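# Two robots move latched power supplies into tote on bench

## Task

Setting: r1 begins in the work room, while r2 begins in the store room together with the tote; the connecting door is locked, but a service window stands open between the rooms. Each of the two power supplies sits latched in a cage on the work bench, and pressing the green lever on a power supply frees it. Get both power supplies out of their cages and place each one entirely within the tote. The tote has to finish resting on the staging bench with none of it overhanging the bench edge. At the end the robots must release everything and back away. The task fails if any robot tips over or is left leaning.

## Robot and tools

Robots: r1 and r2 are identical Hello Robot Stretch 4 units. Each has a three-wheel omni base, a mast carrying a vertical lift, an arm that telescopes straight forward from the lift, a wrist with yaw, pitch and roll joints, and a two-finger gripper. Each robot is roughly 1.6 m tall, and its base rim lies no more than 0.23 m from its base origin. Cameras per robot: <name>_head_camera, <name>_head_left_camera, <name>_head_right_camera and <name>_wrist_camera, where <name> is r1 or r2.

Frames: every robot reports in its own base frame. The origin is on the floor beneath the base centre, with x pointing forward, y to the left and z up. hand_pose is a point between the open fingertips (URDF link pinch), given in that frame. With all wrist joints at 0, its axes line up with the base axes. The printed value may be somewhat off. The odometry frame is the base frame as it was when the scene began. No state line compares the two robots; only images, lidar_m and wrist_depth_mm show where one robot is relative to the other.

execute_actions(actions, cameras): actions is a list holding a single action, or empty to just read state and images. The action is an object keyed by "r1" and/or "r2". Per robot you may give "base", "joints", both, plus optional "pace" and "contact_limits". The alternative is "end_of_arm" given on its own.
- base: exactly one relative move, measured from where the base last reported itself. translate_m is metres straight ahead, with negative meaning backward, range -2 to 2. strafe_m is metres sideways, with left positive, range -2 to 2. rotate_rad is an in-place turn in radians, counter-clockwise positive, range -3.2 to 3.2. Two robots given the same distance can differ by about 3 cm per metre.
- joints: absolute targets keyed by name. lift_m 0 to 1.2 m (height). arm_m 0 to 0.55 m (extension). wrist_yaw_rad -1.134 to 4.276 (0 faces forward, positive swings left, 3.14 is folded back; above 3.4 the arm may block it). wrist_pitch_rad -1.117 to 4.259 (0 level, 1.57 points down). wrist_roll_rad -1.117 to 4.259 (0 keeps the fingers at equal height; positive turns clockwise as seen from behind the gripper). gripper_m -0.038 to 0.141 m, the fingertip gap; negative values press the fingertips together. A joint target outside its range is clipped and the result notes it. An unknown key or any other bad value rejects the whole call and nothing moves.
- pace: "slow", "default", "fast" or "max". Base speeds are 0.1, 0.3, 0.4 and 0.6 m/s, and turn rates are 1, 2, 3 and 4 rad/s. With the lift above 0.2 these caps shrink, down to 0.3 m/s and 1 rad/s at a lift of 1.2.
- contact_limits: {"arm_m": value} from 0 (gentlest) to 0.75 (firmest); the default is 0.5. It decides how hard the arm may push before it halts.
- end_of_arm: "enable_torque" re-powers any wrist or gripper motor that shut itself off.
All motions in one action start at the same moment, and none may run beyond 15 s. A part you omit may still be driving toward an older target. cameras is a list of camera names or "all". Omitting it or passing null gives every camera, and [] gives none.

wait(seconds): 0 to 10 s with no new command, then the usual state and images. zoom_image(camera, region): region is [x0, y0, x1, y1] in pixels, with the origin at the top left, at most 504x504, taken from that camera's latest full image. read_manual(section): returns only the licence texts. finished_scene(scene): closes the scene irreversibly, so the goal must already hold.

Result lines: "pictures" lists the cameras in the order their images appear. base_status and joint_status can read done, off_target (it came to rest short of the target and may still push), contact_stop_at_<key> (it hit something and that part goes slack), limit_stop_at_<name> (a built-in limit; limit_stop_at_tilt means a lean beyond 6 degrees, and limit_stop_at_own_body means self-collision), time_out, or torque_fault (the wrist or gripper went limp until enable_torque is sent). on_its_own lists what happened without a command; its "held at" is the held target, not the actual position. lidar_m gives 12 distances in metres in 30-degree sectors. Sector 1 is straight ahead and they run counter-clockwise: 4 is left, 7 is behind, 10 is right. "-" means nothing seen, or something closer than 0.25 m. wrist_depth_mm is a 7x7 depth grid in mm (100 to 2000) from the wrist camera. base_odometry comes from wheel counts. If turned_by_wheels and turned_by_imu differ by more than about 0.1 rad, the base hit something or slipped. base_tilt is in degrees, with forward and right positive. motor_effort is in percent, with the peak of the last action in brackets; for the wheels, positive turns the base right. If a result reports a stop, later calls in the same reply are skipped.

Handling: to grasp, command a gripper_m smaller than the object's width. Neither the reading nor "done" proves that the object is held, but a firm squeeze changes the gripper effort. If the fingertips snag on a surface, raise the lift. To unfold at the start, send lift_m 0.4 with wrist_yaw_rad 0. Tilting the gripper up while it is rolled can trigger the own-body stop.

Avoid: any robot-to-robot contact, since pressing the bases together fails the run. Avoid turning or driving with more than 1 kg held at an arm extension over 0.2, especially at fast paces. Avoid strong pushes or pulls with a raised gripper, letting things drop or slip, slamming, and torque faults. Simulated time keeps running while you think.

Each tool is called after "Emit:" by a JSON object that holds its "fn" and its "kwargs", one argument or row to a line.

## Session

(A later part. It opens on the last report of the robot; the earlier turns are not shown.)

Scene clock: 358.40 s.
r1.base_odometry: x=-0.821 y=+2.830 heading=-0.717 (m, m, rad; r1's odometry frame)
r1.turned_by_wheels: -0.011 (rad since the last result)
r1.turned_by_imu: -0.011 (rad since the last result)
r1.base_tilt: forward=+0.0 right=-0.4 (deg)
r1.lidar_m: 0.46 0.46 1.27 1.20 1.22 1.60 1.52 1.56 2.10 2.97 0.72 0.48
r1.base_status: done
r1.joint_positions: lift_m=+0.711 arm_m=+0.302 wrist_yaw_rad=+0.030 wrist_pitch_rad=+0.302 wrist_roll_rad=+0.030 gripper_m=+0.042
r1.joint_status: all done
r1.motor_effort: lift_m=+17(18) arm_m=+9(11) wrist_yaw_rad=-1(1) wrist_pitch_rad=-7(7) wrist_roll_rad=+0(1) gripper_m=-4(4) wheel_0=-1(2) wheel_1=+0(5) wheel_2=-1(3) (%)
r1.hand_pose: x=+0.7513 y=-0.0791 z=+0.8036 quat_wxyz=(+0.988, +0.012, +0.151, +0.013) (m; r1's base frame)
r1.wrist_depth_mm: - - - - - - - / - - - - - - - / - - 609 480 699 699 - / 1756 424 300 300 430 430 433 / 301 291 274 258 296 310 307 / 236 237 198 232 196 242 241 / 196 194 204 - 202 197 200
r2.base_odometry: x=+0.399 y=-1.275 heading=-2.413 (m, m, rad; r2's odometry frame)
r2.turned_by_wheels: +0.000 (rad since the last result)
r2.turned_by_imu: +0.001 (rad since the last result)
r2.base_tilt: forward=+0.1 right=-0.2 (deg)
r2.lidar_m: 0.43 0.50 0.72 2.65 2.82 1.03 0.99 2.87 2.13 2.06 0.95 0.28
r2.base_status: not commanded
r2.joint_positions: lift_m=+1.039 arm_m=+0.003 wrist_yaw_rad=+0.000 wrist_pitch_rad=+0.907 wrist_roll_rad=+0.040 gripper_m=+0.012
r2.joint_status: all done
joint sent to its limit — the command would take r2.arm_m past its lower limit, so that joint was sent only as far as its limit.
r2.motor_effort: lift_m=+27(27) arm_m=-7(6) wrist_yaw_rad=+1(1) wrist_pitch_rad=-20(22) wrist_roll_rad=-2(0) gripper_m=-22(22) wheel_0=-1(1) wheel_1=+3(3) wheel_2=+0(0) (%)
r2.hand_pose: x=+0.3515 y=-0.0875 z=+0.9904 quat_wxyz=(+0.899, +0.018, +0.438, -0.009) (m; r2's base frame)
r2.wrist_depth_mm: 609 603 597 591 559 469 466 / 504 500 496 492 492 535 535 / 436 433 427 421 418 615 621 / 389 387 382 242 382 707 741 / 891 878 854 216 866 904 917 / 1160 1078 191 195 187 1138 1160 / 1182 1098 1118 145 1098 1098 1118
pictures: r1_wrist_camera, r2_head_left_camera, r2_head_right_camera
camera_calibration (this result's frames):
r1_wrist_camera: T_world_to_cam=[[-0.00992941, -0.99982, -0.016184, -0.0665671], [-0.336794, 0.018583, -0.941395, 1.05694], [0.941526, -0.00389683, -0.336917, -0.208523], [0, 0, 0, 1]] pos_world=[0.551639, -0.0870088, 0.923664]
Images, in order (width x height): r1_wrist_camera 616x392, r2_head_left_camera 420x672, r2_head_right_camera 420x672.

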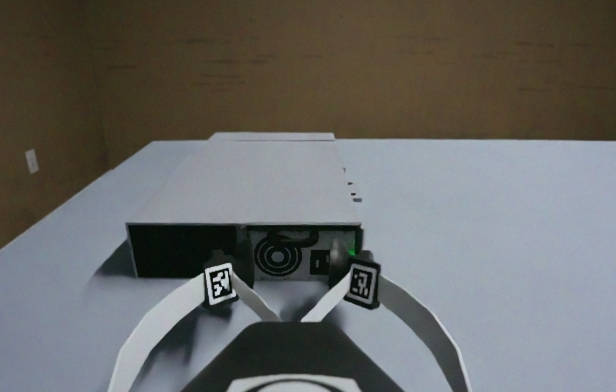

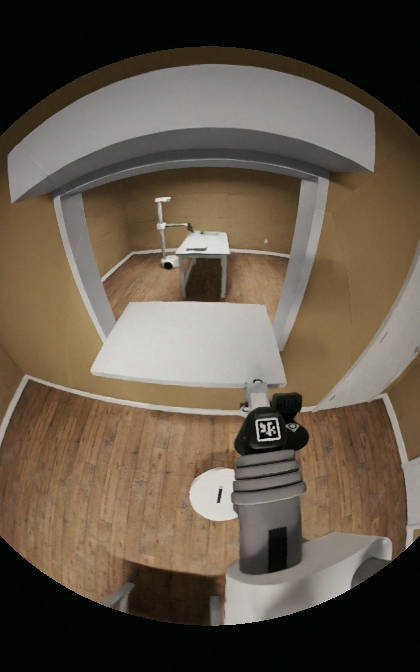

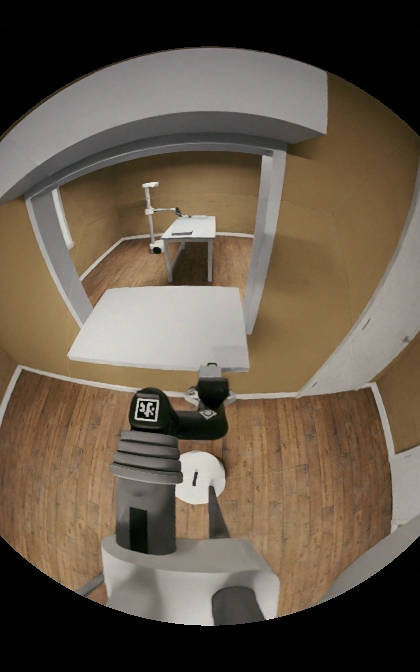

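Emit:
{"fn": "execute_actions", "kwargs": {
  "actions": [
    {"r1":{"base":{"strafe_m":-0.002},"joints":{"arm_m":0.322},"pace":"slow"},"r2":{"base":{"rotate_rad":1.555}}}
  ],
  "cameras": ["r1_wrist_camera"]
}}

Emit:
{"fn": "zoom_image", "kwargs": {
  "camera": "r1_wrist_camera",
  "region": [200, 170, 400, 320]
}}

Scene clock: 361.03 s.
r1.base_odometry: x=-0.822 y=+2.829 heading=-0.717 (m, m, rad; r1's odometry frame)
r1.turned_by_wheels: +0.000 (rad since the last result)
r1.turned_by_imu: +0.000 (rad since the last result)
r1.base_tilt: forward=-0.1 right=-0.3 (deg)
r1.lidar_m: 0.46 0.50 1.26 1.19 1.23 1.61 1.52 1.58 2.09 2.95 0.71 0.47
r1.base_status: done
r1.joint_positions: lift_m=+0.711 arm_m=+0.320 wrist_yaw_rad=+0.027 wrist_pitch_rad=+0.304 wrist_roll_rad=+0.030 gripper_m=+0.042
r1.joint_status: all done
r1.motor_effort: lift_m=+17(17) arm_m=+12(11) wrist_yaw_rad=+8(6) wrist_pitch_rad=-11(11) wrist_roll_rad=-1(0) gripper_m=-2(4) wheel_0=-1(1) wheel_1=+3(1) wheel_2=-2(3) (%)
r1.hand_pose: x=+0.7683 y=-0.0799 z=+0.8032 quat_wxyz=(+0.988, +0.013, +0.151, +0.011) (m; r1's base frame)
r1.wrist_depth_mm: - - - - - - - / - - - - - - - / - - 544 549 - - - / 1808 421 298 300 424 430 436 / 301 272 244 242 310 312 307 / 236 237 212 231 196 241 240 / 195 195 204 - 202 196 199
r2.base_odometry: x=+0.399 y=-1.275 heading=-0.859 (m, m, rad; r2's odometry frame)
r2.turned_by_wheels: +1.554 (rad since the last result)
r2.turned_by_imu: +1.568 (rad since the last result)
r2.base_tilt: forward=+0.1 right=-0.2 (deg)
r2.lidar_m: 0.43 2.79 1.04 0.99 2.89 2.14 2.06 1.00 0.51 0.46 0.48 0.71
r2.base_status: done
r2.joint_positions: lift_m=+1.039 arm_m=+0.003 wrist_yaw_rad=+0.000 wrist_pitch_rad=+0.907 wrist_roll_rad=+0.040 gripper_m=+0.012
r2.joint_status: not commanded
r2.motor_effort: lift_m=+27(27) arm_m=-8(7) wrist_yaw_rad=-1(2) wrist_pitch_rad=-19(20) wrist_roll_rad=-1(3) gripper_m=-23(22) wheel_0=-4(9) wheel_1=-4(8) wheel_2=-5(10) (%)
r2.hand_pose: x=+0.3517 y=-0.0874 z=+0.9905 quat_wxyz=(+0.899, +0.018, +0.438, -0.009) (m; r2's base frame)
r2.wrist_depth_mm: - - - - - 1229 842 / - - - - 1983 1205 842 / 1808 1863 1808 1808 1756 1255 854 / 1576 1576 1576 242 1537 1281 854 / 1397 1397 1366 216 1366 1255 866 / 1281 1255 191 194 186 1138 878 / 1182 1098 1118 145 1118 1098 891
pictures: r1_wrist_camera
camera_calibration (this result's frames):
r1_wrist_camera: T_world_to_cam=[[-0.0128261, -0.999788, -0.0161248, -0.0650262], [-0.338127, 0.0195128, -0.940898, 1.06299], [0.941013, -0.0066158, -0.338306, -0.223365], [0, 0, 0, 1]] pos_world=[0.568781, -0.0872321, 0.923552]
Images, in order (width x height): r1_wrist_camera 616x392.

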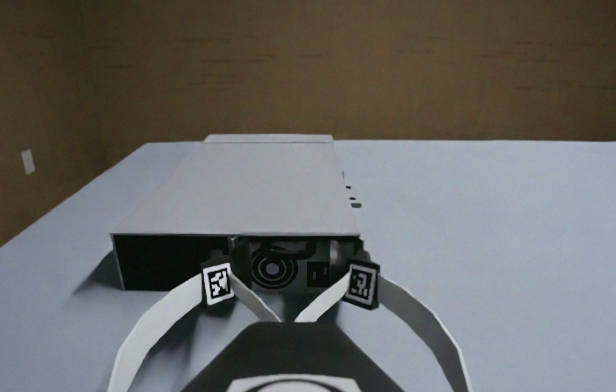

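Region (200, 170, 400, 320) of r1_wrist_camera's 616x392 image, scaled by 2.520; it fills the top 378 rows of this view, and the rest is white.

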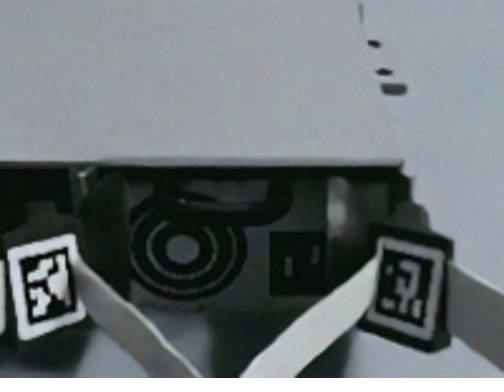

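Matches A. Continue.

Emit:
{"fn": "execute_actions", "kwargs": {
  "actions": [
    {"r1":{"joints":{"gripper_m":0.02,"arm_m":0.324},"pace":"slow"},"r2":{"base":{"translate_m":-0.25},"joints":{"lift_m":0.7},"pace":"fast"}}
  ],
  "cameras": []
}}

Emit:
{"fn": "execute_actions", "kwargs": {
  "actions": [
    {"r1":{"base":{"strafe_m":0.002},"joints":{"gripper_m":0.0,"arm_m":0.330,"lift_m":0.709},"pace":"slow"},"r2":{"base":{"translate_m":-0.27},"joints":{"lift_m":0.4},"pace":"fast"}}
  ],
  "cameras": []
}}

Emit:
{"fn": "execute_actions", "kwargs": {
  "actions": [
    {"r1":{"joints":{"gripper_m":-0.02,"arm_m":0.335,"lift_m":0.708},"pace":"slow"}}
  ],
  "cameras": []
}}

Emit:
{"fn": "execute_actions", "kwargs": {
  "actions": [
    {"r1":{"joints":{"gripper_m":-0.038,"arm_m":0.339,"lift_m":0.707},"pace":"slow"}}
  ],
  "cameras": []
}}

Emit:
{"fn": "execute_actions", "kwargs": {
  "actions": [
    {"r1":{"joints":{"arm_m":0.325},"pace":"slow"}}
  ],
  "cameras": ["r1_wrist_camera","r2_head_left_camera"]
}}

Scene clock: 363.50 s.
r1.base_odometry: x=-0.822 y=+2.829 heading=-0.717 (m, m, rad; r1's odometry frame)
r1.turned_by_wheels: +0.000 (rad since the last result)
r1.turned_by_imu: +0.000 (rad since the last result)
r1.base_tilt: forward=-0.1 right=-0.3 (deg)
r1.lidar_m: 0.46 0.47 1.27 1.20 1.25 1.61 1.48 1.56 2.09 2.92 0.71 0.50
r1.base_status: not commanded
r1.joint_positions: lift_m=+0.711 arm_m=+0.322 wrist_yaw_rad=+0.028 wrist_pitch_rad=+0.305 wrist_roll_rad=+0.030 gripper_m=+0.020
r1.joint_status: all done
r1.motor_effort: lift_m=+16(17) arm_m=+11(15) wrist_yaw_rad=+4(15) wrist_pitch_rad=-14(15) wrist_roll_rad=-2(0) gripper_m=-8(9) wheel_0=+0(1) wheel_1=+3(3) wheel_2=-4(4) (%)
r1.hand_pose: x=+0.7706 y=-0.0796 z=+0.8029 quat_wxyz=(+0.988, +0.013, +0.152, +0.012) (m; r1's base frame)
r1.wrist_depth_mm: - - - - - - - / - - - - - - - / - - 469 473 683 - - / 1863 384 293 297 424 424 427 / 300 271 242 238 307 307 307 / 234 236 190 230 188 241 238 / 195 193 202 - 204 195 198
r2.base_odometry: x=+0.236 y=-1.086 heading=-0.859 (m, m, rad; r2's odometry frame)
r2.turned_by_wheels: +0.000 (rad since the last result)
r2.turned_by_imu: +0.000 (rad since the last result)
r2.base_tilt: forward=+0.1 right=-0.3 (deg)
r2.lidar_m: 2.90 3.08 1.04 1.02 2.53 1.85 1.79 0.97 0.72 0.46 0.50 0.69
r2.base_status: done
r2.joint_positions: lift_m=+0.700 arm_m=+0.003 wrist_yaw_rad=+0.000 wrist_pitch_rad=+0.907 wrist_roll_rad=+0.040 gripper_m=+0.012
r2.joint_status: all done
r2.motor_effort: lift_m=+20(23) arm_m=-7(8) wrist_yaw_rad=+0(1) wrist_pitch_rad=-21(22) wrist_roll_rad=+0(2) gripper_m=-22(23) wheel_0=-3(9) wheel_1=-2(7) wheel_2=+2(10) (%)
r2.hand_pose: x=+0.3515 y=-0.0874 z=+0.6509 quat_wxyz=(+0.899, +0.018, +0.438, -0.009) (m; r2's base frame)
r2.wrist_depth_mm: 1808 1808 1863 1808 1756 1229 842 / 1537 1499 1499 1464 1464 1229 842 / 1281 1281 1308 1255 1281 1182 842 / 1138 1138 1118 242 1098 1060 842 / 1008 1008 976 216 991 976 878 / 917 891 191 194 187 891 854 / 820 788 798 145 798 788 788
pictures: none
No camera images: the call's "cameras" was empty. Leave "cameras" out to get every camera's image.

Scene clock: 365.47 s.
r1.base_odometry: x=-0.821 y=+2.831 heading=-0.717 (m, m, rad; r1's odometry frame)
r1.turned_by_wheels: +0.000 (rad since the last result)
r1.turned_by_imu: +0.000 (rad since the last result)
r1.base_tilt: forward=-0.1 right=-0.3 (deg)
r1.lidar_m: 0.46 0.46 1.27 1.17 1.24 1.60 1.48 1.56 2.09 2.94 0.72 0.50
r1.base_status: done
r1.joint_positions: lift_m=+0.709 arm_m=+0.328 wrist_yaw_rad=+0.027 wrist_pitch_rad=+0.306 wrist_roll_rad=+0.030 gripper_m=+0.001
r1.joint_status: all done
r1.motor_effort: lift_m=+17(17) arm_m=+12(20) wrist_yaw_rad=+7(16) wrist_pitch_rad=-17(17) wrist_roll_rad=-2(2) gripper_m=-16(18) wheel_0=+2(6) wheel_1=+3(7) wheel_2=-5(5) (%)
r1.hand_pose: x=+0.7762 y=-0.0800 z=+0.8007 quat_wxyz=(+0.988, +0.013, +0.152, +0.011) (m; r1's base frame)
r1.wrist_depth_mm: - - - - - - - / - - - - - - - / - - 459 462 668 683 - / 1808 384 289 290 415 415 421 / 294 268 236 235 303 303 303 / 231 223 189 227 189 236 235 / 193 191 199 - 201 189 194
r2.base_odometry: x=+0.059 y=-0.881 heading=-0.859 (m, m, rad; r2's odometry frame)
r2.turned_by_wheels: +0.000 (rad since the last result)
r2.turned_by_imu: +0.000 (rad since the last result)
r2.base_tilt: forward=+0.1 right=-0.2 (deg)
r2.lidar_m: 3.11 1.47 1.10 1.85 2.20 1.60 1.53 0.94 0.71 0.67 0.52 0.69
r2.base_status: done
r2.joint_positions: lift_m=+0.400 arm_m=+0.003 wrist_yaw_rad=+0.000 wrist_pitch_rad=+0.907 wrist_roll_rad=+0.040 gripper_m=+0.012
r2.joint_status: all done
r2.motor_effort: lift_m=+21(20) arm_m=-7(7) wrist_yaw_rad=+0(1) wrist_pitch_rad=-20(23) wrist_roll_rad=-1(2) gripper_m=-22(22) wheel_0=-2(10) wheel_1=-2(8) wheel_2=-2(15) (%)
r2.hand_pose: x=+0.3515 y=-0.0874 z=+0.3510 quat_wxyz=(+0.899, +0.018, +0.438, -0.009) (m; r2's base frame)
r2.wrist_depth_mm: 1182 1160 1160 1138 1138 1098 831 / 991 976 960 960 946 946 820 / 854 831 842 831 831 820 788 / 741 741 732 242 732 715 707 / 661 647 634 216 640 640 634 / 591 585 191 195 186 574 569 / 535 512 517 145 517 512 521
pictures: none
No camera images: the call's "cameras" was empty. Leave "cameras" out to get every camera's image.

Scene clock: 366.47 s.
r1.base_odometry: x=-0.821 y=+2.831 heading=-0.717 (m, m, rad; r1's odometry frame)
r1.turned_by_wheels: +0.000 (rad since the last result)
r1.turned_by_imu: +0.000 (rad since the last result)
r1.base_tilt: forward=-0.1 right=-0.3 (deg)
r1.lidar_m: 0.44 0.50 1.24 1.19 1.22 1.62 1.51 1.53 2.09 2.93 0.70 0.46
r1.base_status: not commanded
r1.joint_positions: lift_m=+0.708 arm_m=+0.333 wrist_yaw_rad=+0.026 wrist_pitch_rad=+0.307 wrist_roll_rad=+0.030 gripper_m=-0.019
r1.joint_status: all done
r1.motor_effort: lift_m=+17(17) arm_m=+11(15) wrist_yaw_rad=+11(16) wrist_pitch_rad=-20(21) wrist_roll_rad=+0(2) gripper_m=-23(21) wheel_0=+2(2) wheel_1=+3(3) wheel_2=-6(6) (%)
r1.hand_pose: x=+0.7810 y=-0.0802 z=+0.7994 quat_wxyz=(+0.988, +0.013, +0.153, +0.011) (m; r1's base frame)
r1.wrist_depth_mm: - - - - - - - / - - - - - - - / - - 452 452 647 661 691 / 1808 373 283 283 413 410 418 / 291 264 232 230 300 298 297 / 228 212 185 224 184 235 233 / 190 189 197 - 199 190 197
r2.base_odometry: x=+0.059 y=-0.881 heading=-0.859 (m, m, rad; r2's odometry frame)
r2.turned_by_wheels: +0.000 (rad since the last result)
r2.turned_by_imu: +0.000 (rad since the last result)
r2.base_tilt: forward=+0.2 right=-0.1 (deg)
r2.lidar_m: 3.10 1.46 1.11 1.86 2.17 1.56 1.52 0.94 0.73 0.67 0.54 0.67
r2.base_status: not commanded
r2.joint_positions: lift_m=+0.400 arm_m=+0.003 wrist_yaw_rad=+0.000 wrist_pitch_rad=+0.907 wrist_roll_rad=+0.040 gripper_m=+0.012
r2.joint_status: not commanded
r2.motor_effort: lift_m=+21(21) arm_m=-7(7) wrist_yaw_rad=+0(0) wrist_pitch_rad=-20(20) wrist_roll_rad=-2(1) gripper_m=-22(23) wheel_0=-2(2) wheel_1=-2(2) wheel_2=-3(2) (%)
r2.hand_pose: x=+0.3515 y=-0.0874 z=+0.3510 quat_wxyz=(+0.899, +0.018, +0.438, -0.009) (m; r2's base frame)
r2.wrist_depth_mm: 1182 1160 1160 1138 1160 1078 831 / 991 976 991 976 960 946 820 / 842 831 831 831 820 820 788 / 741 741 732 243 715 715 715 / 654 654 634 216 640 640 627 / 591 585 191 195 187 574 574 / 539 517 521 145 517 512 525
pictures: none
No camera images: the call's "cameras" was empty. Leave "cameras" out to get every camera's image.

Scene clock: 367.43 s.
r1.base_odometry: x=-0.821 y=+2.831 heading=-0.717 (m, m, rad; r1's odometry frame)
r1.turned_by_wheels: +0.000 (rad since the last result)
r1.turned_by_imu: +0.000 (rad since the last result)
r1.base_tilt: forward=-0.2 right=-0.4 (deg)
r1.lidar_m: 0.45 0.49 1.25 1.19 1.24 1.60 1.52 1.59 2.08 2.95 0.70 0.49
r1.base_status: not commanded
r1.joint_positions: lift_m=+0.707 arm_m=+0.337 wrist_yaw_rad=+0.027 wrist_pitch_rad=+0.307 wrist_roll_rad=+0.030 gripper_m=-0.037
r1.joint_status: all done
r1.motor_effort: lift_m=+17(17) arm_m=+12(14) wrist_yaw_rad=+7(18) wrist_pitch_rad=-22(22) wrist_roll_rad=+1(0) gripper_m=-27(28) wheel_0=+2(2) wheel_1=+3(3) wheel_2=-5(6) (%)
r1.hand_pose: x=+0.7850 y=-0.0801 z=+0.7982 quat_wxyz=(+0.988, +0.013, +0.153, +0.011) (m; r1's base frame)
r1.wrist_depth_mm: - - - - - - - / - - - - - - - / - - 445 449 647 661 668 / 1756 373 279 282 404 410 407 / 289 262 229 227 278 296 296 / 225 165 193 222 183 229 230 / 187 187 195 - 197 189 195
r2.base_odometry: x=+0.059 y=-0.881 heading=-0.859 (m, m, rad; r2's odometry frame)
r2.turned_by_wheels: +0.000 (rad since the last result)
r2.turned_by_imu: +0.000 (rad since the last result)
r2.base_tilt: forward=+0.2 right=-0.2 (deg)
r2.lidar_m: 3.11 1.45 1.10 1.88 2.19 1.58 1.53 0.95 0.71 0.67 0.53 0.71
r2.base_status: not commanded
r2.joint_positions: lift_m=+0.400 arm_m=+0.003 wrist_yaw_rad=+0.000 wrist_pitch_rad=+0.907 wrist_roll_rad=+0.040 gripper_m=+0.012
r2.joint_status: not commanded
r2.motor_effort: lift_m=+21(21) arm_m=-6(7) wrist_yaw_rad=+0(0) wrist_pitch_rad=-20(20) wrist_roll_rad=-1(0) gripper_m=-23(22) wheel_0=-2(2) wheel_1=-2(2) wheel_2=-2(2) (%)
r2.hand_pose: x=+0.3515 y=-0.0874 z=+0.3510 quat_wxyz=(+0.899, +0.018, +0.438, -0.009) (m; r2's base frame)
r2.wrist_depth_mm: 1182 1182 1160 1160 1138 1078 831 / 976 976 960 976 960 946 820 / 842 831 831 820 820 820 778 / 741 741 723 243 715 715 707 / 654 654 634 216 634 640 640 / 591 591 191 194 187 574 574 / 539 517 517 145 517 512 521
pictures: none
No camera images: the call's "cameras" was empty. Leave "cameras" out to get every camera's image.

Scene clock: 368.47 s.
r1.base_odometry: x=-0.821 y=+2.830 heading=-0.717 (m, m, rad; r1's odometry frame)
r1.turned_by_wheels: +0.000 (rad since the last result)
r1.turned_by_imu: +0.000 (rad since the last result)
r1.base_tilt: forward=-0.1 right=-0.3 (deg)
r1.lidar_m: 0.44 0.47 1.24 1.18 1.22 1.59 1.50 1.56 2.11 2.93 0.72 0.49
r1.base_status: not commanded
r1.joint_positions: lift_m=+0.707 arm_m=+0.326 wrist_yaw_rad=+0.029 wrist_pitch_rad=+0.306 wrist_roll_rad=+0.030 gripper_m=-0.037
r1.joint_status: all done
r1.motor_effort: lift_m=+19(19) arm_m=-8(15) wrist_yaw_rad=+1(15) wrist_pitch_rad=-16(21) wrist_roll_rad=+1(0) gripper_m=-29(30) wheel_0=-1(2) wheel_1=+1(3) wheel_2=-1(5) (%)
r1.hand_pose: x=+0.7750 y=-0.0793 z=+0.7985 quat_wxyz=(+0.988, +0.012, +0.152, +0.012) (m; r1's base frame)
r1.wrist_depth_mm: - - - - - - - / - - - - - - - / - - 452 449 647 661 683 / 1756 373 281 281 413 407 413 / 289 262 229 226 282 296 296 / 226 163 182 223 184 230 230 / 189 187 196 - 198 189 194
r2.base_odometry: x=+0.059 y=-0.881 heading=-0.859 (m, m, rad; r2's odometry frame)
r2.turned_by_wheels: +0.000 (rad since the last result)
r2.turned_by_imu: +0.000 (rad since the last result)
r2.base_tilt: forward=+0.2 right=-0.2 (deg)
r2.lidar_m: 3.10 1.44 1.10 1.86 2.16 1.60 1.52 0.94 0.72 0.68 0.55 0.68
r2.base_status: not commanded
r2.joint_positions: lift_m=+0.400 arm_m=+0.003 wrist_yaw_rad=+0.000 wrist_pitch_rad=+0.907 wrist_roll_rad=+0.040 gripper_m=+0.012
r2.joint_status: not commanded
r2.motor_effort: lift_m=+20(21) arm_m=-7(7) wrist_yaw_rad=+0(0) wrist_pitch_rad=-21(20) wrist_roll_rad=-2(2) gripper_m=-23(22) wheel_0=-2(2) wheel_1=-2(2) wheel_2=-2(2) (%)
r2.hand_pose: x=+0.3515 y=-0.0874 z=+0.3510 quat_wxyz=(+0.899, +0.018, +0.438, -0.009) (m; r2's base frame)
r2.wrist_depth_mm: 1182 1205 1160 1160 1138 1078 831 / 976 976 976 946 960 946 820 / 842 842 831 831 820 809 788 / 741 723 732 243 715 723 715 / 654 654 634 216 640 640 634 / 591 585 191 194 187 569 569 / 539 512 517 145 517 517 521
pictures: r1_wrist_camera, r2_head_left_camera
camera_calibration (this result's frames):
r1_wrist_camera: T_world_to_cam=[[-0.0106297, -0.999817, -0.0158806, -0.0663163], [-0.340166, 0.0185499, -0.940183, 1.06171], [0.940305, -0.00459177, -0.340301, -0.228972], [0, 0, 0, 1]] pos_world=[0.575755, -0.0870502, 0.919228]
Images, in order (width x height): r1_wrist_camera 616x392, r2_head_left_camera 420x672.

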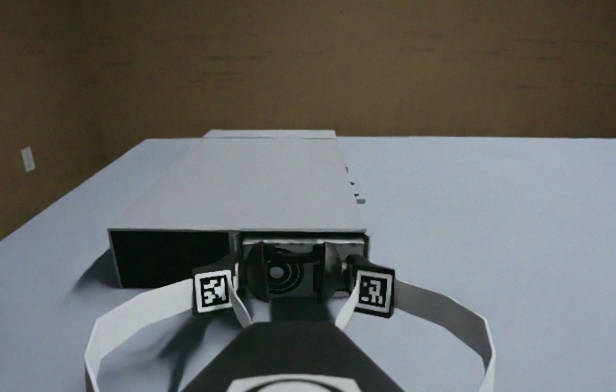

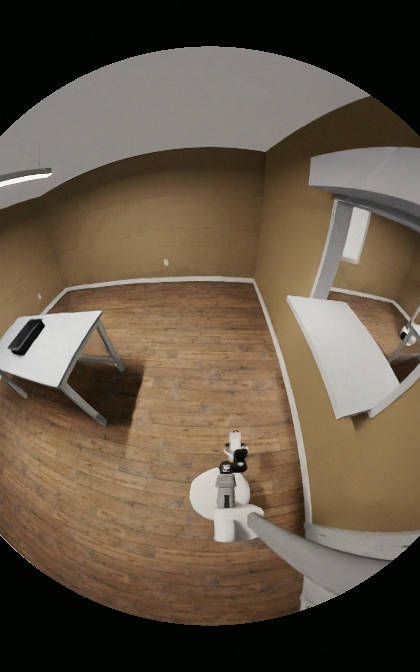

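Emit:
{"fn": "execute_actions", "kwargs": {
  "actions": [
    {"r1":{"joints":{"arm_m":0.084}},"r2":{"base":{"strafe_m":0.75},"joints":{"lift_m":0.55},"pace":"max"}}
  ],
  "cameras": []
}}

Emit:
{"fn": "execute_actions", "kwargs": {
  "actions": [
    {"r1":{"joints":{"gripper_m":0.04,"arm_m":0.065}},"r2":{"joints":{"lift_m":0.92},"pace":"max"}}
  ],
  "cameras": []
}}

Emit:
{"fn": "execute_actions", "kwargs": {
  "actions": [
    {"r1":{"joints":{"lift_m":0.92,"arm_m":0.045},"pace":"fast"},"r2":{"base":{"strafe_m":0.55},"pace":"max"}}
  ],
  "cameras": []
}}

Emit:
{"fn": "execute_actions", "kwargs": {
  "actions": [
    {"r1":{"base":{"strafe_m":0.006},"joints":{"arm_m":0.289,"wrist_pitch_rad":0.9,"wrist_yaw_rad":0.0,"gripper_m":0.11},"pace":"fast"},"r2":{"base":{"strafe_m":0.5},"joints":{"lift_m":1.0},"pace":"max"}}
  ],
  "cameras": ["r1_wrist_camera","r2_wrist_camera","r2_head_camera"]
}}

Scene clock: 371.40 s.
r1.base_odometry: x=-0.821 y=+2.830 heading=-0.717 (m, m, rad; r1's odometry frame)
r1.turned_by_wheels: +0.000 (rad since the last result)
r1.turned_by_imu: +0.000 (rad since the last result)
r1.base_tilt: forward=-0.1 right=-0.3 (deg)
r1.lidar_m: 0.44 0.46 1.26 1.18 1.24 1.60 1.51 1.58 2.08 2.93 0.71 0.51
r1.base_status: not commanded
r1.joint_positions: lift_m=+0.707 arm_m=+0.086 wrist_yaw_rad=+0.030 wrist_pitch_rad=+0.307 wrist_roll_rad=+0.030 gripper_m=-0.037
r1.joint_status: all done
r1.motor_effort: lift_m=+19(19) arm_m=-9(10) wrist_yaw_rad=-2(1) wrist_pitch_rad=-21(22) wrist_roll_rad=+3(1) gripper_m=-27(28) wheel_0=-1(1) wheel_1=+1(1) wheel_2=+0(1) (%)
r1.hand_pose: x=+0.5340 y=-0.0791 z=+0.7981 quat_wxyz=(+0.988, +0.012, +0.153, +0.013) (m; r1's base frame)
r1.wrist_depth_mm: - - - - - - - / - - - - - - - / - - 539 517 647 668 683 / 1756 402 402 298 407 407 415 / 289 296 277 229 298 298 297 / 227 163 181 224 184 231 231 / 189 188 197 - 199 196 199
r2.base_odometry: x=+0.628 y=-0.392 heading=-0.859 (m, m, rad; r2's odometry frame)
r2.turned_by_wheels: +0.000 (rad since the last result)
r2.turned_by_imu: +0.002 (rad since the last result)
r2.base_tilt: forward=+0.1 right=-0.2 (deg)
r2.lidar_m: 1.01 0.52 0.65 2.85 2.15 1.58 1.48 1.58 1.45 1.24 1.27 2.06
r2.base_status: done
r2.joint_positions: lift_m=+0.550 arm_m=+0.003 wrist_yaw_rad=+0.000 wrist_pitch_rad=+0.907 wrist_roll_rad=+0.040 gripper_m=+0.012
r2.joint_status: all done
r2.motor_effort: lift_m=+25(31) arm_m=-7(7) wrist_yaw_rad=+0(1) wrist_pitch_rad=-20(23) wrist_roll_rad=-2(1) gripper_m=-23(23) wheel_0=+2(16) wheel_1=-2(14) wheel_2=-1(2) (%)
r2.hand_pose: x=+0.3515 y=-0.0874 z=+0.5006 quat_wxyz=(+0.899, +0.018, +0.438, -0.009) (m; r2's base frame)
r2.wrist_depth_mm: 1499 1430 1499 1464 1499 1430 1397 / 1182 1078 1255 1205 1229 1205 1182 / 1078 1042 1060 1060 1060 1042 1008 / 931 931 931 242 917 904 891 / 809 831 809 216 809 809 809 / 603 741 191 195 187 723 732 / 676 654 654 145 654 654 661
pictures: none
No camera images: the call's "cameras" was empty. Leave "cameras" out to get every camera's image.

Scene clock: 372.93 s.
r1.base_odometry: x=-0.821 y=+2.830 heading=-0.717 (m, m, rad; r1's odometry frame)
r1.turned_by_wheels: +0.000 (rad since the last result)
r1.turned_by_imu: +0.000 (rad since the last result)
r1.base_tilt: forward=-0.1 right=-0.4 (deg)
r1.lidar_m: 0.47 0.48 1.26 1.18 1.25 1.61 1.53 1.58 2.07 2.93 0.68 0.49
r1.base_status: not commanded
r1.joint_positions: lift_m=+0.707 arm_m=+0.067 wrist_yaw_rad=+0.030 wrist_pitch_rad=+0.303 wrist_roll_rad=+0.030 gripper_m=+0.040
r1.joint_status: all done
r1.motor_effort: lift_m=+19(19) arm_m=-8(8) wrist_yaw_rad=-3(3) wrist_pitch_rad=-8(21) wrist_roll_rad=+0(0) gripper_m=-4(26) wheel_0=-1(1) wheel_1=+1(1) wheel_2=+0(0) (%)
r1.hand_pose: x=+0.5153 y=-0.0790 z=+0.7993 quat_wxyz=(+0.988, +0.012, +0.151, +0.013) (m; r1's base frame)
r1.wrist_depth_mm: - - - - - - - / - - - - - - - / - - 544 539 683 699 715 / 1756 418 415 310 421 424 427 / 298 300 272 245 304 304 304 / 232 233 196 229 195 237 236 / 202 203 205 - 211 215 278
r2.base_odometry: x=+0.628 y=-0.392 heading=-0.859 (m, m, rad; r2's odometry frame)
r2.turned_by_wheels: +0.000 (rad since the last result)
r2.turned_by_imu: +0.000 (rad since the last result)
r2.base_tilt: forward=+0.1 right=-0.3 (deg)
r2.lidar_m: 1.05 0.51 0.64 2.84 2.17 1.58 1.51 1.57 1.45 1.26 1.26 2.07
r2.base_status: not commanded
r2.joint_positions: lift_m=+0.920 arm_m=+0.003 wrist_yaw_rad=+0.000 wrist_pitch_rad=+0.907 wrist_roll_rad=+0.040 gripper_m=+0.012
r2.joint_status: all done
r2.motor_effort: lift_m=+25(29) arm_m=-7(7) wrist_yaw_rad=+0(0) wrist_pitch_rad=-20(23) wrist_roll_rad=-2(2) gripper_m=-23(23) wheel_0=+2(2) wheel_1=-2(2) wheel_2=+0(0) (%)
r2.hand_pose: x=+0.3515 y=-0.0874 z=+0.8706 quat_wxyz=(+0.899, +0.018, +0.438, -0.009) (m; r2's base frame)
r2.wrist_depth_mm: 668 891 - - - - 1863 / 585 1808 1863 1921 1921 1863 1756 / 535 1618 1618 1618 1576 1576 1576 / 1366 1366 1366 242 1430 1397 1366 / 1255 1255 1205 215 1255 1255 1205 / 603 1138 191 194 187 1118 1118 / 1025 809 991 145 991 991 1008
pictures: none
No camera images: the call's "cameras" was empty. Leave "cameras" out to get every camera's image.

Scene clock: 375.70 s.
r1.base_odometry: x=-0.821 y=+2.830 heading=-0.717 (m, m, rad; r1's odometry frame)
r1.turned_by_wheels: +0.000 (rad since the last result)
r1.turned_by_imu: +0.000 (rad since the last result)
r1.base_tilt: forward=+0.0 right=-0.4 (deg)
r1.lidar_m: 0.44 0.49 1.29 1.20 1.26 1.60 1.51 1.57 2.10 2.97 0.69 0.52
r1.base_status: not commanded
r1.joint_positions: lift_m=+0.920 arm_m=+0.047 wrist_yaw_rad=+0.030 wrist_pitch_rad=+0.302 wrist_roll_rad=+0.030 gripper_m=+0.040
r1.joint_status: all done
r1.motor_effort: lift_m=+23(23) arm_m=-9(9) wrist_yaw_rad=-3(2) wrist_pitch_rad=-6(8) wrist_roll_rad=-1(0) gripper_m=-4(3) wheel_0=-1(1) wheel_1=+1(1) wheel_2=+0(0) (%)
r1.hand_pose: x=+0.4953 y=-0.0791 z=+1.0121 quat_wxyz=(+0.988, +0.012, +0.151, +0.013) (m; r1's base frame)
r1.wrist_depth_mm: - - - - - - - / - - - - - - - / - - - - - - - / - - - 991 1008 1008 1008 / 1921 - 668 621 723 723 723 / 1618 1537 198 500 196 559 564 / 1397 459 473 - 469 459 466
r2.base_odometry: x=+1.044 y=-0.033 heading=-0.859 (m, m, rad; r2's odometry frame)
r2.turned_by_wheels: +0.000 (rad since the last result)
r2.turned_by_imu: +0.001 (rad since the last result)
r2.base_tilt: forward=+0.2 right=-0.2 (deg)
r2.lidar_m: 0.43 0.47 0.68 2.30 2.16 1.57 1.52 1.58 2.03 1.78 1.86 0.47
r2.base_status: done
r2.joint_positions: lift_m=+0.920 arm_m=+0.003 wrist_yaw_rad=+0.000 wrist_pitch_rad=+0.907 wrist_roll_rad=+0.040 gripper_m=+0.012
r2.joint_status: not commanded
r2.motor_effort: lift_m=+25(25) arm_m=-8(7) wrist_yaw_rad=-1(1) wrist_pitch_rad=-19(19) wrist_roll_rad=+0(1) gripper_m=-22(24) wheel_0=-1(13) wheel_1=+1(12) wheel_2=+0(1) (%)
r2.hand_pose: x=+0.3516 y=-0.0874 z=+0.8706 quat_wxyz=(+0.899, +0.018, +0.438, -0.009) (m; r2's base frame)
r2.wrist_depth_mm: 640 668 668 661 715 - - / 559 559 554 549 549 1808 1808 / 480 477 477 473 466 1537 1576 / 421 418 413 243 407 1336 1366 / 392 394 384 216 459 1205 1205 / 1138 1138 192 195 187 1098 1098 / 1042 1008 991 145 991 1008 1008
pictures: none
No camera images: the call's "cameras" was empty. Leave "cameras" out to get every camera's image.

Scene clock: 378.33 s.
r1.base_odometry: x=-0.817 y=+2.835 heading=-0.717 (m, m, rad; r1's odometry frame)
r1.turned_by_wheels: +0.000 (rad since the last result)
r1.turned_by_imu: +0.000 (rad since the last result)
r1.base_tilt: forward=+0.0 right=-0.4 (deg)
r1.lidar_m: 0.43 0.50 1.27 1.18 1.24 1.60 1.53 1.60 2.08 2.97 0.71 0.50
r1.base_status: done
r1.joint_positions: lift_m=+0.920 arm_m=+0.287 wrist_yaw_rad=+0.000 wrist_pitch_rad=+0.901 wrist_roll_rad=+0.030 gripper_m=+0.110
r1.joint_status: all done
r1.motor_effort: lift_m=+23(23) arm_m=+9(9) wrist_yaw_rad=-2(4) wrist_pitch_rad=-4(4) wrist_roll_rad=+2(0) gripper_m=-1(5) wheel_0=+0(10) wheel_1=+0(12) wheel_2=-1(1) (%)
r1.hand_pose: x=+0.6374 y=-0.0874 z=+0.8718 quat_wxyz=(+0.900, +0.013, +0.435, -0.006) (m; r1's base frame)
r1.wrist_depth_mm: 1808 544 466 484 559 564 574 / 1576 469 410 421 488 496 504 / 1397 415 377 379 433 433 442 / 798 377 377 382 387 387 394 / 342 340 338 306 342 351 353 / 307 301 286 274 309 322 324 / 285 287 293 - 298 296 298
r2.base_odometry: x=+1.423 y=+0.294 heading=-0.859 (m, m, rad; r2's odometry frame)
r2.turned_by_wheels: +0.000 (rad since the last result)
r2.turned_by_imu: +0.001 (rad since the last result)
r2.base_tilt: forward=+0.1 right=-0.2 (deg)
r2.lidar_m: 0.45 0.49 0.70 1.80 1.90 1.58 1.49 1.59 2.25 2.30 0.64 0.44
r2.base_status: done
r2.joint_positions: lift_m=+1.000 arm_m=+0.003 wrist_yaw_rad=+0.000 wrist_pitch_rad=+0.907 wrist_roll_rad=+0.040 gripper_m=+0.012
r2.joint_status: all done
r2.motor_effort: lift_m=+25(30) arm_m=-7(7) wrist_yaw_rad=+0(1) wrist_pitch_rad=-20(23) wrist_roll_rad=-1(0) gripper_m=-23(23) wheel_0=+0(13) wheel_1=+1(12) wheel_2=+0(1) (%)
r2.hand_pose: x=+0.3515 y=-0.0874 z=+0.9506 quat_wxyz=(+0.899, +0.018, +0.438, -0.009) (m; r2's base frame)
r2.wrist_depth_mm: 842 842 759 778 820 788 788 / 707 676 676 661 676 676 661 / 603 585 539 549 585 580 574 / 525 525 517 242 508 508 504 / 469 462 459 216 459 466 473 / 1229 1229 191 194 187 1182 1182 / 1118 1060 1060 145 1042 1060 1060
pictures: r1_wrist_camera, r2_head_camera, r2_wrist_camera
camera_calibration (this result's frames):
r1_wrist_camera: T_world_to_cam=[[-0.0418783, -0.99908, 0.0092879, -0.076666], [-0.808402, 0.0284199, -0.587944, 1.07626], [0.587139, -0.0321305, -0.808848, 0.556463], [0, 0, 0, 1]] pos_world=[0.540117, -0.0893031, 1.08359]
r2_wrist_camera: T_world_to_cam=[[-0.0667541, -0.997104, -0.0364327, -0.0334714], [-0.783725, 0.0749971, -0.616563, 0.930602], [0.61751, -0.0126049, -0.786462, 0.762161], [0, 0, 0, 1]] pos_world=[0.256459, -0.09356, 1.17197]
Images, in order (width x height): r1_wrist_camera 616x392, r2_head_camera 420x560, r2_wrist_camera 616x392.

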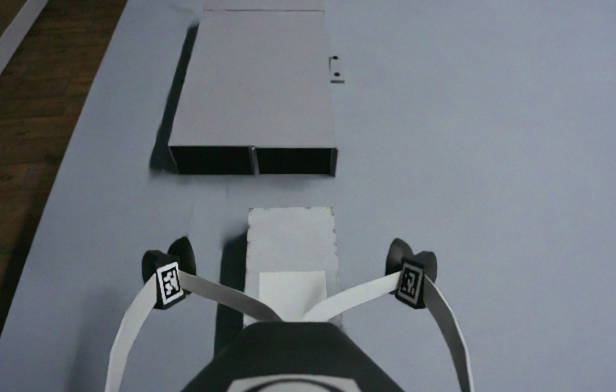

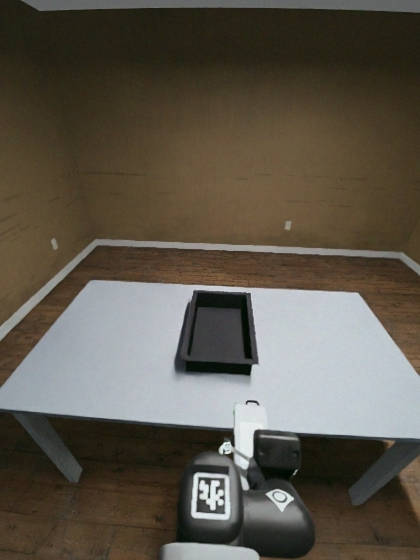

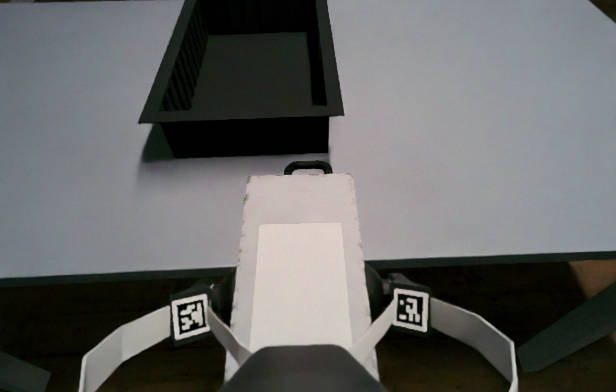

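Emit:
{"fn": "execute_actions", "kwargs": {
  "actions": [
    {"r1":{"joints":{"lift_m":0.845,"gripper_m":0.095}},"r2":{"base":{"strafe_m":0.09},"joints":{"arm_m":0.15},"pace":"fast"}}
  ],
  "cameras": []
}}

Emit:
{"fn": "execute_actions", "kwargs": {
  "actions": [
    {"r1":{"joints":{"gripper_m":0.012}},"r2":{"base":{"translate_m":0.13}}}
  ],
  "cameras": []
}}

Emit:
{"fn": "execute_actions", "kwargs": {
  "actions": [
    {"r1":{"joints":{"lift_m":0.90,"arm_m":0.1}},"r2":{"joints":{"arm_m":0.42,"lift_m":0.96}}}
  ],
  "cameras": ["r1_wrist_camera","r2_wrist_camera","r2_head_camera"]
}}

Scene clock: 379.97 s.
r1.base_odometry: x=-0.817 y=+2.835 heading=-0.717 (m, m, rad; r1's odometry frame)
r1.turned_by_wheels: +0.000 (rad since the last result)
r1.turned_by_imu: +0.000 (rad since the last result)
r1.base_tilt: forward=-0.1 right=-0.4 (deg)
r1.lidar_m: 0.45 0.49 1.27 1.19 1.24 1.60 1.50 1.56 2.09 2.97 0.70 0.50
r1.base_status: not commanded
r1.joint_positions: lift_m=+0.845 arm_m=+0.287 wrist_yaw_rad=+0.000 wrist_pitch_rad=+0.901 wrist_roll_rad=+0.030 gripper_m=+0.095
r1.joint_status: all done
r1.motor_effort: lift_m=+17(20) arm_m=+9(9) wrist_yaw_rad=+0(3) wrist_pitch_rad=-5(4) wrist_roll_rad=+0(1) gripper_m=-2(1) wheel_0=+0(0) wheel_1=+0(0) wheel_2=-1(1) (%)
r1.hand_pose: x=+0.6374 y=-0.0874 z=+0.7973 quat_wxyz=(+0.900, +0.013, +0.435, -0.006) (m; r1's base frame)
r1.wrist_depth_mm: 1618 402 340 343 424 433 439 / 370 349 312 315 373 379 384 / 320 322 322 325 329 332 336 / 286 287 285 243 297 297 300 / 258 262 225 222 264 271 272 / 236 234 202 201 200 246 248 / 218 219 224 - 229 225 227
r2.base_odometry: x=+1.491 y=+0.353 heading=-0.859 (m, m, rad; r2's odometry frame)
r2.turned_by_wheels: +0.000 (rad since the last result)
r2.turned_by_imu: +0.000 (rad since the last result)
r2.base_tilt: forward=+0.1 right=-0.2 (deg)
r2.lidar_m: 0.39 0.50 0.68 1.72 1.80 1.57 1.50 1.61 2.21 2.38 0.64 0.41
r2.base_status: done
r2.joint_positions: lift_m=+1.000 arm_m=+0.149 wrist_yaw_rad=+0.000 wrist_pitch_rad=+0.906 wrist_roll_rad=+0.040 gripper_m=+0.012
r2.joint_status: all done
r2.motor_effort: lift_m=+25(25) arm_m=+7(6) wrist_yaw_rad=-1(3) wrist_pitch_rad=-19(23) wrist_roll_rad=+0(1) gripper_m=-22(22) wheel_0=-2(11) wheel_1=+2(10) wheel_2=+0(0) (%)
r2.hand_pose: x=+0.4975 y=-0.0874 z=+0.9507 quat_wxyz=(+0.899, +0.018, +0.438, -0.009) (m; r2's base frame)
r2.wrist_depth_mm: - 842 820 683 778 798 778 / 699 691 668 676 647 668 661 / 603 591 564 585 559 580 574 / 521 521 442 242 445 508 504 / 462 462 449 216 452 452 449 / 418 415 191 195 187 407 407 / 382 366 366 145 366 364 370
pictures: none
No camera images: the call's "cameras" was empty. Leave "cameras" out to get every camera's image.

Scene clock: 381.70 s.
r1.base_odometry: x=-0.817 y=+2.835 heading=-0.717 (m, m, rad; r1's odometry frame)
r1.turned_by_wheels: +0.000 (rad since the last result)
r1.turned_by_imu: +0.000 (rad since the last result)
r1.base_tilt: forward=+0.0 right=-0.4 (deg)
r1.lidar_m: 0.45 0.48 1.27 1.19 1.25 1.61 1.50 1.56 2.09 2.94 0.71 0.50
r1.base_status: not commanded
r1.joint_positions: lift_m=+0.845 arm_m=+0.287 wrist_yaw_rad=+0.000 wrist_pitch_rad=+0.907 wrist_roll_rad=+0.030 gripper_m=+0.013
r1.joint_status: all done
r1.motor_effort: lift_m=+20(20) arm_m=+8(9) wrist_yaw_rad=-2(2) wrist_pitch_rad=-20(22) wrist_roll_rad=-1(1) gripper_m=-28(28) wheel_0=+0(0) wheel_1=+0(0) wheel_2=-1(1) (%)
r1.hand_pose: x=+0.6362 y=-0.0874 z=+0.7960 quat_wxyz=(+0.899, +0.013, +0.438, -0.007) (m; r1's base frame)
r1.wrist_depth_mm: 1576 397 329 332 415 418 427 / 357 340 334 338 362 366 375 / 312 315 315 317 322 325 330 / 279 281 274 226 289 293 293 / 253 256 208 206 264 265 266 / 231 176 189 190 187 237 243 / 214 217 219 - 224 222 224
r2.base_odometry: x=+1.576 y=+0.254 heading=-0.859 (m, m, rad; r2's odometry frame)
r2.turned_by_wheels: +0.000 (rad since the last result)
r2.turned_by_imu: +0.001 (rad since the last result)
r2.base_tilt: forward=+0.1 right=-0.2 (deg)
r2.lidar_m: 0.32 0.33 0.49 1.72 1.80 1.72 1.63 1.73 2.43 2.39 0.49 0.34
r2.base_status: done
r2.joint_positions: lift_m=+1.000 arm_m=+0.149 wrist_yaw_rad=+0.000 wrist_pitch_rad=+0.907 wrist_roll_rad=+0.040 gripper_m=+0.012
r2.joint_status: not commanded
r2.motor_effort: lift_m=+25(25) arm_m=+7(7) wrist_yaw_rad=+0(1) wrist_pitch_rad=-20(20) wrist_roll_rad=-3(1) gripper_m=-22(22) wheel_0=+5(9) wheel_1=+3(7) wheel_2=-2(11) (%)
r2.hand_pose: x=+0.4975 y=-0.0874 z=+0.9507 quat_wxyz=(+0.899, +0.018, +0.438, -0.009) (m; r2's base frame)
r2.wrist_depth_mm: - - - - - - - / 699 699 621 591 603 668 661 / 603 591 559 580 549 574 569 / 521 517 430 242 480 508 504 / 462 462 359 216 433 442 449 / 418 415 191 194 186 349 407 / 382 364 368 145 366 364 370
pictures: none
No camera images: the call's "cameras" was empty. Leave "cameras" out to get every camera's image.

Scene clock: 383.63 s.
r1.base_odometry: x=-0.817 y=+2.835 heading=-0.717 (m, m, rad; r1's odometry frame)
r1.turned_by_wheels: +0.000 (rad since the last result)
r1.turned_by_imu: +0.000 (rad since the last result)
r1.base_tilt: forward=+0.0 right=-0.4 (deg)
r1.lidar_m: 0.47 0.47 1.28 1.18 1.24 1.61 1.52 1.58 2.10 2.92 0.69 0.49
r1.base_status: not commanded
r1.joint_positions: lift_m=+0.899 arm_m=+0.102 wrist_yaw_rad=+0.000 wrist_pitch_rad=+0.907 wrist_roll_rad=+0.030 gripper_m=+0.013
r1.joint_status: all done
r1.motor_effort: lift_m=+26(29) arm_m=-9(10) wrist_yaw_rad=-1(3) wrist_pitch_rad=-20(20) wrist_roll_rad=+1(2) gripper_m=-29(26) wheel_0=+0(0) wheel_1=+0(0) wheel_2=-1(1) (%)
r1.hand_pose: x=+0.4502 y=-0.0875 z=+0.8505 quat_wxyz=(+0.899, +0.013, +0.438, -0.007) (m; r1's base frame)
r1.wrist_depth_mm: 1756 504 484 492 512 521 525 / 1537 433 436 436 442 455 459 / 1308 384 389 392 397 402 404 / 353 351 342 227 355 359 362 / 312 315 207 206 324 336 343 / 991 175 189 190 187 866 1060 / 931 960 723 - 960 960 976
r2.base_odometry: x=+1.576 y=+0.254 heading=-0.859 (m, m, rad; r2's odometry frame)
r2.turned_by_wheels: +0.000 (rad since the last result)
r2.turned_by_imu: +0.000 (rad since the last result)
r2.base_tilt: forward=+0.1 right=-0.2 (deg)
r2.lidar_m: 0.33 0.34 0.47 1.71 1.80 1.70 1.64 1.73 2.42 2.37 0.47 0.36
r2.base_status: not commanded
r2.joint_positions: lift_m=+0.960 arm_m=+0.419 wrist_yaw_rad=+0.000 wrist_pitch_rad=+0.906 wrist_roll_rad=+0.040 gripper_m=+0.012
r2.joint_status: all done
r2.motor_effort: lift_m=+21(23) arm_m=+7(10) wrist_yaw_rad=-1(1) wrist_pitch_rad=-20(22) wrist_roll_rad=+0(1) gripper_m=-22(22) wheel_0=+5(5) wheel_1=+3(3) wheel_2=-3(3) (%)
r2.hand_pose: x=+0.7675 y=-0.0874 z=+0.9111 quat_wxyz=(+0.899, +0.018, +0.438, -0.009) (m; r2's base frame)
r2.wrist_depth_mm: - - - - - - - / 1921 1983 1921 1921 1921 1863 1863 / 539 530 525 525 525 521 512 / 466 466 364 242 389 442 452 / 418 415 319 216 394 329 399 / 373 368 191 195 187 279 364 / 343 246 283 145 325 274 329
pictures: r1_wrist_camera, r2_head_camera, r2_wrist_camera
camera_calibration (this result's frames):
r1_wrist_camera: T_world_to_cam=[[-0.0422704, -0.999061, 0.00951899, -0.0844039], [-0.811701, 0.0287849, -0.583363, 0.910038], [0.582541, -0.0323855, -0.812156, 0.654012], [0, 0, 0, 1]] pos_world=[0.354122, -0.0893395, 1.06285]
r2_wrist_camera: T_world_to_cam=[[-0.0665973, -0.997114, -0.0364546, -0.00722356], [-0.783534, 0.0748833, -0.61682, 1.23225], [0.61777, -0.0125152, -0.78626, 0.473812], [0, 0, 0, 1]] pos_world=[0.672324, -0.093548, 1.13235]
Images, in order (width x height): r1_wrist_camera 616x392, r2_head_camera 420x560, r2_wrist_camera 616x392.

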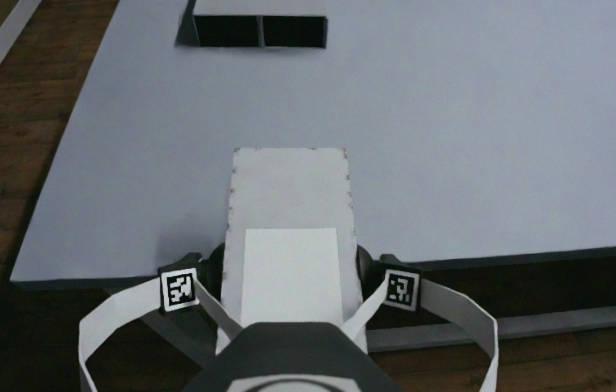

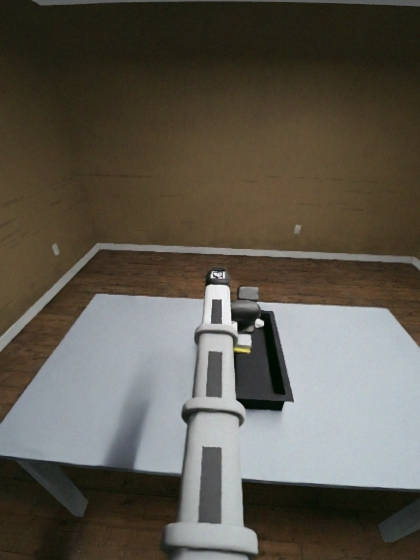

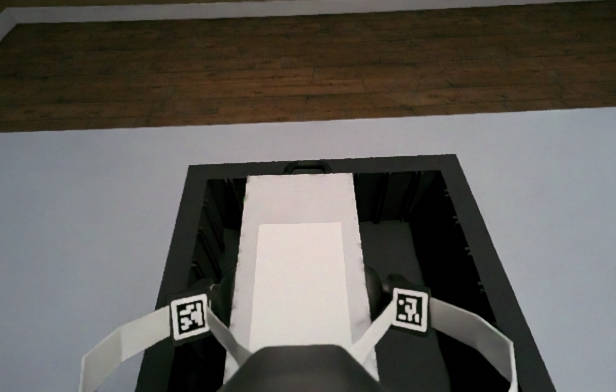

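Emit:
{"fn": "execute_actions", "kwargs": {
  "actions": [
    {"r1":{"base":{"rotate_rad":-1.541},"joints":{"arm_m":0.0}},"r2":{"joints":{"arm_m":0.45,"lift_m":0.86}}}
  ],
  "cameras": ["r2_wrist_camera"]
}}

Scene clock: 386.27 s.
r1.base_odometry: x=-0.817 y=+2.835 heading=-2.258 (m, m, rad; r1's odometry frame)
r1.turned_by_wheels: -1.541 (rad since the last result)
r1.turned_by_imu: -1.560 (rad since the last result)
r1.base_tilt: forward=+0.0 right=-0.4 (deg)
r1.lidar_m: 2.94 0.67 0.49 0.46 0.52 1.25 1.19 1.24 1.60 1.49 1.58 2.10
r1.base_status: done
r1.joint_positions: lift_m=+0.900 arm_m=+0.003 wrist_yaw_rad=+0.000 wrist_pitch_rad=+0.906 wrist_roll_rad=+0.030 gripper_m=+0.013
r1.joint_status: all done
r1.motor_effort: lift_m=+26(26) arm_m=-9(12) wrist_yaw_rad=-3(6) wrist_pitch_rad=-19(21) wrist_roll_rad=-1(0) gripper_m=-26(28) wheel_0=-1(5) wheel_1=-1(6) wheel_2=+0(8) (%)
r1.hand_pose: x=+0.3513 y=-0.0874 z=+0.8506 quat_wxyz=(+0.899, +0.013, +0.438, -0.006) (m; r1's base frame)
r1.wrist_depth_mm: 1661 1708 1756 1756 1808 1863 1756 / 1499 1537 1576 1537 1576 1618 1661 / 1336 1336 1397 1397 1430 1397 1430 / 1182 1205 1182 227 1281 1255 1281 / 1078 1098 206 206 1160 1182 1160 / 991 176 190 190 189 1042 1060 / 917 960 946 - 991 976 991
r2.base_odometry: x=+1.576 y=+0.254 heading=-0.859 (m, m, rad; r2's odometry frame)
r2.turned_by_wheels: +0.000 (rad since the last result)
r2.turned_by_imu: +0.001 (rad since the last result)
r2.base_tilt: forward=+0.1 right=-0.2 (deg)
r2.lidar_m: 0.31 0.35 0.49 1.71 1.79 1.72 1.62 1.72 2.41 2.39 0.48 0.35
r2.base_status: not commanded
r2.joint_positions: lift_m=+0.860 arm_m=+0.449 wrist_yaw_rad=+0.000 wrist_pitch_rad=+0.907 wrist_roll_rad=+0.040 gripper_m=+0.012
r2.joint_status: all done
r2.motor_effort: lift_m=+20(21) arm_m=+8(9) wrist_yaw_rad=+0(1) wrist_pitch_rad=-20(21) wrist_roll_rad=-3(2) gripper_m=-22(23) wheel_0=+5(5) wheel_1=+3(3) wheel_2=-3(3) (%)
r2.hand_pose: x=+0.7974 y=-0.0874 z=+0.8110 quat_wxyz=(+0.899, +0.018, +0.438, -0.009) (m; r2's base frame)
r2.wrist_depth_mm: - - - - - - - / 449 449 442 439 439 433 427 / 387 267 283 279 289 273 368 / 340 232 310 242 320 279 220 / 300 205 282 216 289 278 204 / 266 180 191 195 186 250 204 / 202 175 235 145 235 233 210
pictures: r2_wrist_camera
camera_calibration (this result's frames):
r2_wrist_camera: T_world_to_cam=[[-0.0667099, -0.997107, -0.0364297, -0.00882689], [-0.783756, 0.0749611, -0.616528, 1.19391], [0.617476, -0.0125765, -0.786489, 0.377071], [0, 0, 0, 1]] pos_world=[0.702316, -0.0935562, 1.03232]
Images, in order (width x height): r2_wrist_camera 616x392.

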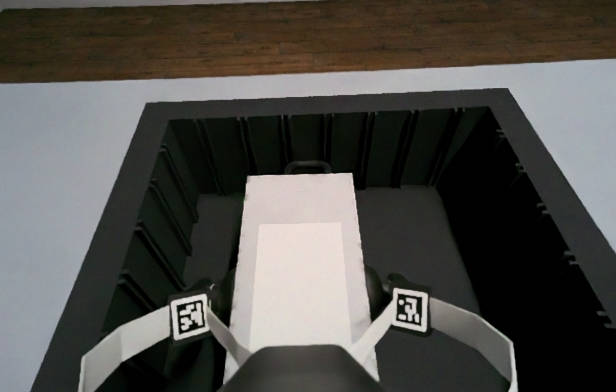

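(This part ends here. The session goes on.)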